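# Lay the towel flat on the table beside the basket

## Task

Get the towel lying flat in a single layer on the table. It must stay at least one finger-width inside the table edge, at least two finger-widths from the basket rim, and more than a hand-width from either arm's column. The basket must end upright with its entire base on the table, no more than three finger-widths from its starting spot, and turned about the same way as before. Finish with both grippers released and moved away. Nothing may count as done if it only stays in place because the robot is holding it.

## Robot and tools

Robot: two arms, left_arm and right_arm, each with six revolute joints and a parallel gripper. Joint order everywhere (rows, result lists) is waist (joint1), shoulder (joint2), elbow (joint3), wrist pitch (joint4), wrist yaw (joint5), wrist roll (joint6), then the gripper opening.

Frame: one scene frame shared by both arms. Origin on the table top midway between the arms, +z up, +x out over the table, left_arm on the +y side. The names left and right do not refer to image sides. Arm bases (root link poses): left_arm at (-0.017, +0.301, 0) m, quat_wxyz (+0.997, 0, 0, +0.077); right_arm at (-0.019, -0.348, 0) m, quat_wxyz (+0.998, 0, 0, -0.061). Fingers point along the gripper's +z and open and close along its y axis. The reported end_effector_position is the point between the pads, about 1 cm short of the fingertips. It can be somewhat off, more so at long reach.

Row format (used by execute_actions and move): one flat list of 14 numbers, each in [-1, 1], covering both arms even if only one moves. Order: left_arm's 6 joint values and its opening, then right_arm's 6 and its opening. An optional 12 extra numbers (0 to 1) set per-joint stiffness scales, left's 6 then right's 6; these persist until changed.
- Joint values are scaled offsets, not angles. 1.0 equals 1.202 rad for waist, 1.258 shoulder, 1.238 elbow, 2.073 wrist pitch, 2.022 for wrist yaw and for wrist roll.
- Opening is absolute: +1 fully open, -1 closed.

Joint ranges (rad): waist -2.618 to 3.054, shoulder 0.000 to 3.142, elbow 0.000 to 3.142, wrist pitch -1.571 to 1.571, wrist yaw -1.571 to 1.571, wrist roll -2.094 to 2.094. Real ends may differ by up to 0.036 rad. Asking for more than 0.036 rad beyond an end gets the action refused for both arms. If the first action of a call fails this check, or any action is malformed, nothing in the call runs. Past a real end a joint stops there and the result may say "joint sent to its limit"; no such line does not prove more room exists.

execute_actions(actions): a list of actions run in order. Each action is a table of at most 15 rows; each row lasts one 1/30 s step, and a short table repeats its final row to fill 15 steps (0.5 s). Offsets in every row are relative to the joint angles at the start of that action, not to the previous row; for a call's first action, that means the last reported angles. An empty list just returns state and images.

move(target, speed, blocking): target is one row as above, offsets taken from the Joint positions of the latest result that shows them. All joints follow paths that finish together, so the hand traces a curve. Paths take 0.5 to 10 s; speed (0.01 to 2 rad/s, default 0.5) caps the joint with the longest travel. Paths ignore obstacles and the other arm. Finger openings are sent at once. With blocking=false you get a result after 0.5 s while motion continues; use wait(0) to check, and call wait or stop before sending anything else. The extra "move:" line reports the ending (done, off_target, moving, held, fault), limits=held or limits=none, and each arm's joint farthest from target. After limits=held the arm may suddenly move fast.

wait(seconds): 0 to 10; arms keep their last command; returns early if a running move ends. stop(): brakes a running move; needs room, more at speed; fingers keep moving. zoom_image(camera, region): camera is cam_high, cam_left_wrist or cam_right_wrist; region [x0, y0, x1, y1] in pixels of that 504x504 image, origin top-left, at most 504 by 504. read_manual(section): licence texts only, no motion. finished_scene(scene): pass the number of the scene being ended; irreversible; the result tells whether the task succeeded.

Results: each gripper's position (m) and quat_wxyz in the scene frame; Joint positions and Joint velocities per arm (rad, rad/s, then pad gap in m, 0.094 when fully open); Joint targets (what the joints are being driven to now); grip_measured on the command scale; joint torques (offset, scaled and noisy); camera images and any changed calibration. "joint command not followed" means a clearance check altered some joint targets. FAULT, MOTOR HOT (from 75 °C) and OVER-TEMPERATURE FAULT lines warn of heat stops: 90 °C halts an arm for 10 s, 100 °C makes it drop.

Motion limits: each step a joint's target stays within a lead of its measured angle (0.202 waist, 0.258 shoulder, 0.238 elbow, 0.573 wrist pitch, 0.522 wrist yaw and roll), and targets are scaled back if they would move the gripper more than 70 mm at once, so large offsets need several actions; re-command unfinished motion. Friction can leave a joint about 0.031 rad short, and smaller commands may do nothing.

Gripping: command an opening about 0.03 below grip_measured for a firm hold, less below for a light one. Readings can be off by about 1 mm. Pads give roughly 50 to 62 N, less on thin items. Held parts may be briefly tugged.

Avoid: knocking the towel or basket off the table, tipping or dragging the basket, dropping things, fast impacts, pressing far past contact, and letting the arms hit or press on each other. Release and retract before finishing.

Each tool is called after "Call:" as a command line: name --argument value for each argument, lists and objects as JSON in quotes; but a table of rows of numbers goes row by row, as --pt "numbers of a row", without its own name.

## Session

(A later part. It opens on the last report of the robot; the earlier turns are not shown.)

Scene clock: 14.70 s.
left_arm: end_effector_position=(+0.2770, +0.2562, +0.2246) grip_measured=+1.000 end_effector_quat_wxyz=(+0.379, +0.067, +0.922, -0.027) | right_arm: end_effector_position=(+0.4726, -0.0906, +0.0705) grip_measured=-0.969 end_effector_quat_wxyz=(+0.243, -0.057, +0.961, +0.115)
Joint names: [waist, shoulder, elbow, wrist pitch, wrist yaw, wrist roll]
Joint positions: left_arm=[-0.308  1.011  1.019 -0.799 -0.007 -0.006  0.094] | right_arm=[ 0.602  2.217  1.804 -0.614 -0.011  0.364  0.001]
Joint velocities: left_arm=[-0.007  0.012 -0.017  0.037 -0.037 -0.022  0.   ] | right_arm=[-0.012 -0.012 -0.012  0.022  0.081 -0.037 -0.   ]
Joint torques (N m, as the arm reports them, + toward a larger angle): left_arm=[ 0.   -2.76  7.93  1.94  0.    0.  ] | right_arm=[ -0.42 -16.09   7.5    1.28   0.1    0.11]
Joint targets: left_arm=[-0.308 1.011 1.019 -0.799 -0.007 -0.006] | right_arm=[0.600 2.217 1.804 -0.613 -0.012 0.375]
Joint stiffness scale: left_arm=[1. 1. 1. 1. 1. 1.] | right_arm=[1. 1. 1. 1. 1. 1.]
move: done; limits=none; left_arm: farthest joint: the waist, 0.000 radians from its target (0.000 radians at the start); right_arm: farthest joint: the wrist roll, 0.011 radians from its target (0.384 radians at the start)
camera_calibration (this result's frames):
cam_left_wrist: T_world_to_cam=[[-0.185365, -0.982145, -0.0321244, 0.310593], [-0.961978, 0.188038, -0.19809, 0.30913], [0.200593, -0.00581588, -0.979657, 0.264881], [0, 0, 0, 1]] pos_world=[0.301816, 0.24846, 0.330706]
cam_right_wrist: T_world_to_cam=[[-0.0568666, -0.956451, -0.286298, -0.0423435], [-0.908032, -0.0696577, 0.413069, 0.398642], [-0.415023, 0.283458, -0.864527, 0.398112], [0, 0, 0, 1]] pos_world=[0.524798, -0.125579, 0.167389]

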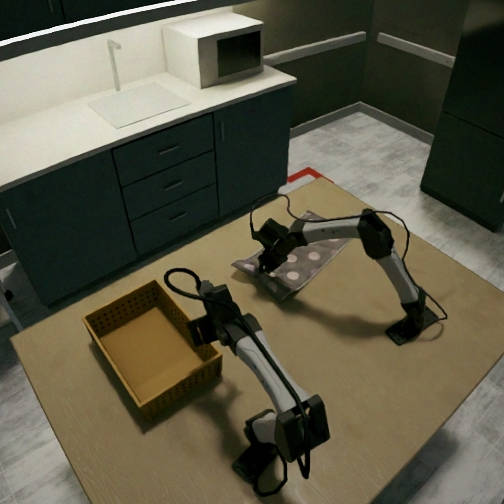

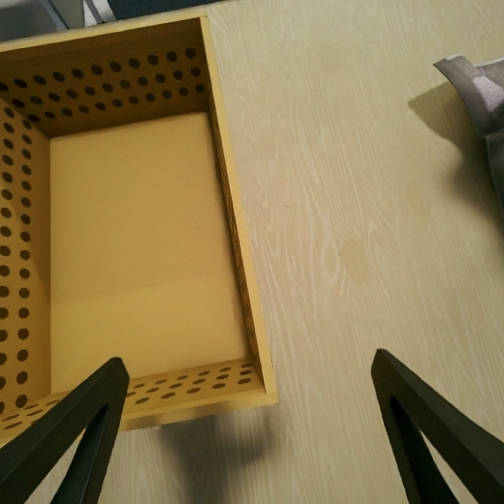

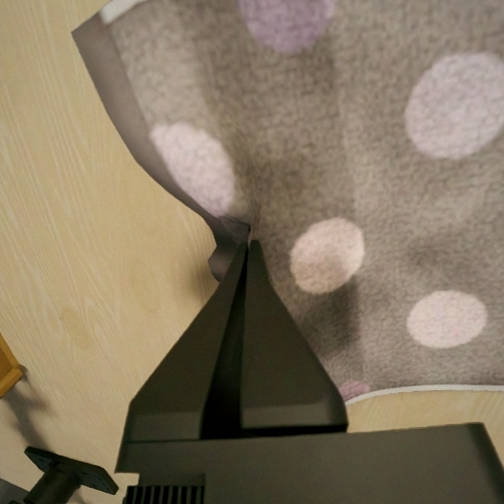

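Call:
move --target '[0,0,0,0,0,0,1, 0.03,0.07,0,0,0,0,-1]' --speed 0.2

Call:
move --target '[0,0,0,0,0,0,1, 0,0,0,0,0,0,0]'

Call:
move --target '[0,0,0,0,0,0,1, -0.3,-0.4,0,0,0,-0.18,0]' --speed 0.6

Call:
zoom_image --camera "cam_high" --region '[200, 150, 440, 330]'

Scene clock: 15.63 s.
left_arm: end_effector_position=(+0.2770, +0.2562, +0.2246) grip_measured=+1.000 end_effector_quat_wxyz=(+0.379, +0.067, +0.922, -0.027) | right_arm: end_effector_position=(+0.4609, -0.0787, +0.0312) grip_measured=-0.969 end_effector_quat_wxyz=(+0.209, -0.072, +0.970, +0.103)
Joint names: [waist, shoulder, elbow, wrist pitch, wrist yaw, wrist roll]
Joint positions: left_arm=[-0.308  1.011  1.019 -0.799 -0.007 -0.006  0.094] | right_arm=[ 0.631  2.291  1.804 -0.614 -0.011  0.364  0.001]
Joint velocities: left_arm=[-0.002 -0.002  0.012 -0.022 -0.007 -0.037  0.   ] | right_arm=[ 0.017  0.007  0.012 -0.037 -0.022  0.022  0.   ]
Joint torques (N m, as the arm reports them, + toward a larger angle): left_arm=[ 0.07 -2.72  7.95  1.95 -0.01  0.01] | right_arm=[  0.3  -15.17   7.31   1.16   0.12   0.  ]
Joint targets: left_arm=[-0.308 1.011 1.019 -0.799 -0.007 -0.006] | right_arm=[0.637 2.305 1.804 -0.614 -0.011 0.364]
Joint stiffness scale: left_arm=[1. 1. 1. 1. 1. 1.] | right_arm=[1. 1. 1. 1. 1. 1.]
move: done; limits=none; left_arm: farthest joint: the waist, 0.000 radians from its target (0.000 radians at the start); right_arm: farthest joint: the shoulder, 0.014 radians from its target (0.088 radians at the start)
camera_calibration (this result's frames):
cam_left_wrist: T_world_to_cam=[[-0.185365, -0.982145, -0.0321244, 0.310593], [-0.961978, 0.188038, -0.19809, 0.30913], [0.200593, -0.00581588, -0.979657, 0.264881], [0, 0, 0, 1]] pos_world=[0.301816, 0.24846, 0.330706]
cam_right_wrist: T_world_to_cam=[[-0.0466956, -0.967255, -0.249474, -0.0495601], [-0.877099, -0.0798156, 0.473631, 0.38809], [-0.478033, 0.24093, -0.844652, 0.38105], [0, 0, 0, 1]] pos_world=[0.520234, -0.108768, 0.125679]

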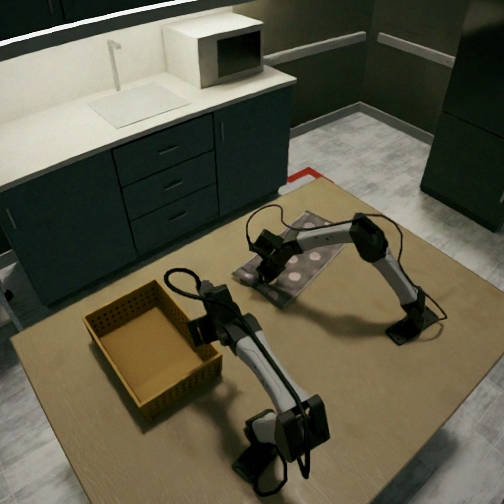

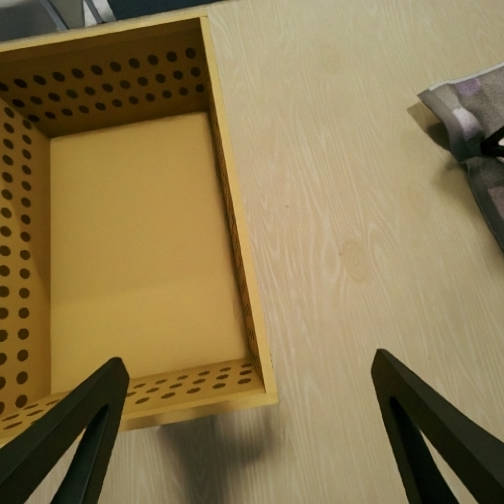

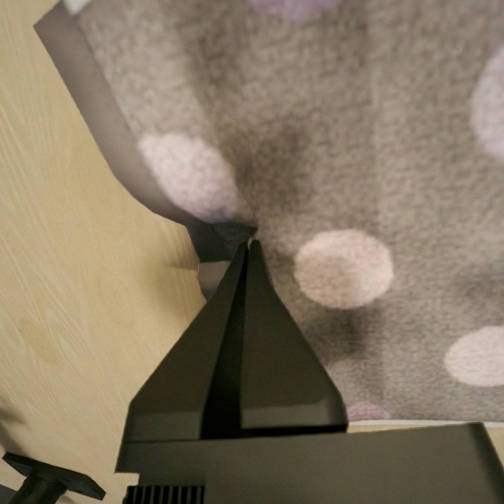

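Scene clock: 16.13 s.
left_arm: end_effector_position=(+0.2770, +0.2562, +0.2246) grip_measured=+1.000 end_effector_quat_wxyz=(+0.379, +0.067, +0.922, -0.027) | right_arm: end_effector_position=(+0.4617, -0.0783, +0.0317) grip_measured=-0.003 end_effector_quat_wxyz=(+0.211, -0.072, +0.969, +0.104)
Joint names: [waist, shoulder, elbow, wrist pitch, wrist yaw, wrist roll]
Joint positions: left_arm=[-0.308  1.011  1.019 -0.799 -0.007 -0.006  0.094] | right_arm=[ 0.631  2.291  1.804 -0.61  -0.011  0.364  0.047]
Joint velocities: left_arm=[-0.012 -0.002 -0.007 -0.022 -0.037 -0.037  0.   ] | right_arm=[-0.007 -0.012 -0.002 -0.022  0.007  0.007  0.   ]
Joint torques (N m, as the arm reports them, + toward a larger angle): left_arm=[-0.01 -2.8   8.02  1.94  0.   -0.02] | right_arm=[ -0.12 -16.43   7.35   1.13   0.12  -0.02]
Joint targets: left_arm=[-0.308 1.011 1.019 -0.799 -0.007 -0.006] | right_arm=[0.631 2.291 1.804 -0.613 -0.011 0.364]
Joint stiffness scale: left_arm=[1. 1. 1. 1. 1. 1.] | right_arm=[1. 1. 1. 1. 1. 1.]
move: done; limits=none; left_arm: farthest joint: the waist, 0.000 radians from its target (0.000 radians at the start); right_arm: farthest joint: the wrist pitch, 0.004 radians from its target (0.000 radians at the start)
camera_calibration (this result's frames):
cam_left_wrist: T_world_to_cam=[[-0.185365, -0.982145, -0.0321244, 0.310593], [-0.961978, 0.188038, -0.19809, 0.30913], [0.200593, -0.00581588, -0.979657, 0.264881], [0, 0, 0, 1]] pos_world=[0.301816, 0.24846, 0.330706]
cam_right_wrist: T_world_to_cam=[[-0.0458613, -0.966789, -0.251426, -0.0493129], [-0.878672, -0.0806929, 0.470557, 0.389315], [-0.475218, 0.242501, -0.84579, 0.38052], [0, 0, 0, 1]] pos_world=[0.520649, -0.108537, 0.126247]

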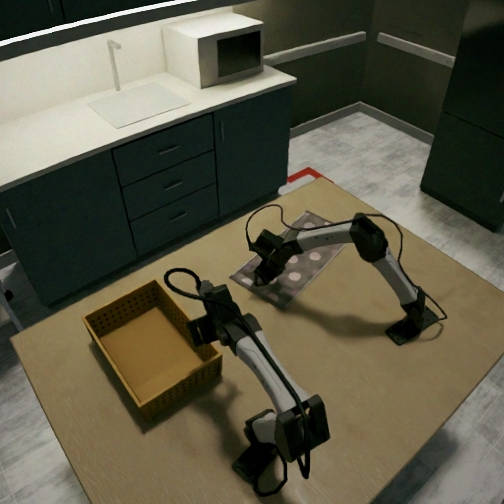

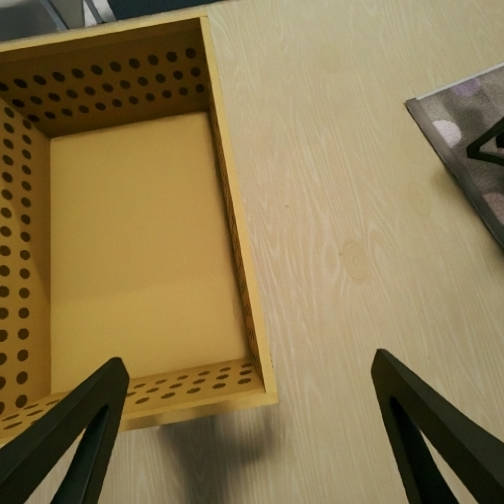

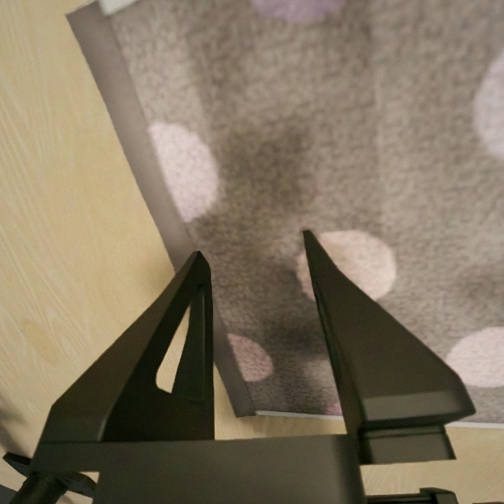

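Scene clock: 17.73 s.
left_arm: end_effector_position=(+0.2770, +0.2562, +0.2246) grip_measured=+1.000 end_effector_quat_wxyz=(+0.379, +0.067, +0.922, -0.027) | right_arm: end_effector_position=(+0.4993, -0.2702, +0.3046) grip_measured=-0.002 end_effector_quat_wxyz=(+0.476, -0.062, +0.876, +0.042)
Joint names: [waist, shoulder, elbow, wrist pitch, wrist yaw, wrist roll]
Joint positions: left_arm=[-0.308  1.011  1.019 -0.799 -0.007 -0.006  0.094] | right_arm=[ 0.268  1.777  1.804 -0.602 -0.011  0.01   0.047]
Joint velocities: left_arm=[-0.022  0.012 -0.022  0.022 -0.081 -0.007  0.   ] | right_arm=[-0.007  0.017  0.012  0.022 -0.022  0.051 -0.001]
Joint torques (N m, as the arm reports them, + toward a larger angle): left_arm=[ 0.   -2.76  8.01  1.95  0.01 -0.02] | right_arm=[ -0.04 -11.13   7.9    1.71   0.1   -0.13]
Joint targets: left_arm=[-0.308 1.011 1.019 -0.799 -0.007 -0.006] | right_arm=[0.270 1.788 1.804 -0.610 -0.011 -0.000]
Joint stiffness scale: left_arm=[1. 1. 1. 1. 1. 1.] | right_arm=[1. 1. 1. 1. 1. 1.]
move: done; limits=none; left_arm: farthest joint: the waist, 0.000 radians from its target (0.000 radians at the start); right_arm: farthest joint: the shoulder, 0.010 radians from its target (0.503 radians at the start)
camera_calibration (this result's frames):
cam_left_wrist: T_world_to_cam=[[-0.185365, -0.982145, -0.0321244, 0.310593], [-0.961978, 0.188038, -0.19809, 0.30913], [0.200593, -0.00581588, -0.979657, 0.264881], [0, 0, 0, 1]] pos_world=[0.301816, 0.24846, 0.330706]
cam_right_wrist: T_world_to_cam=[[0.000301342, -0.978786, -0.204883, -0.204979], [-0.997068, 0.0153835, -0.0749577, 0.52968], [0.0765194, 0.204305, -0.975912, 0.429654], [0, 0, 0, 1]] pos_world=[0.495312, -0.29656, 0.417011]

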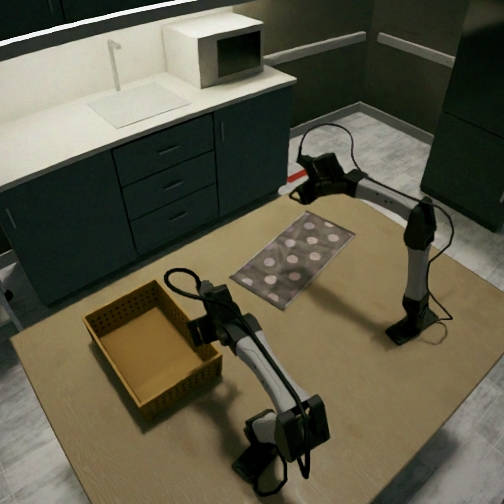

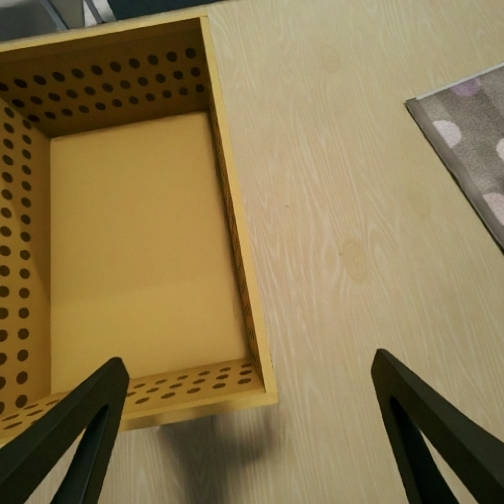

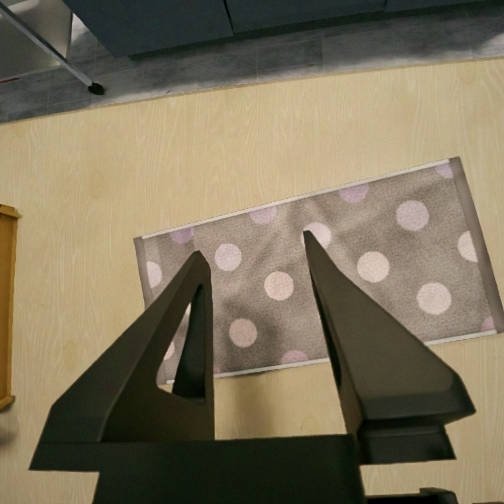

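Region (200, 150, 440, 330) of cam_high's 504x504 image, scaled by 2.100, with more detail than that image has; it fills the top 378 rows of this view, and the rest is white.

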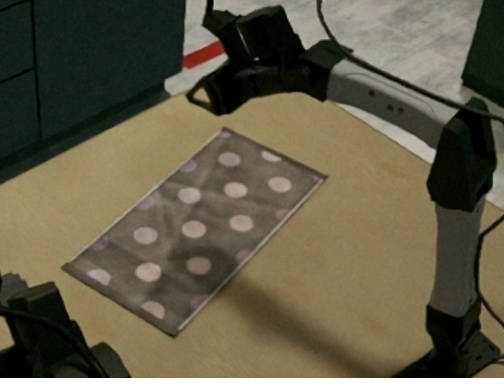

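Hems show on all four sides and the towel lies flat.

Call:
finished_scene --scene 1

The scene is finished: the task was done.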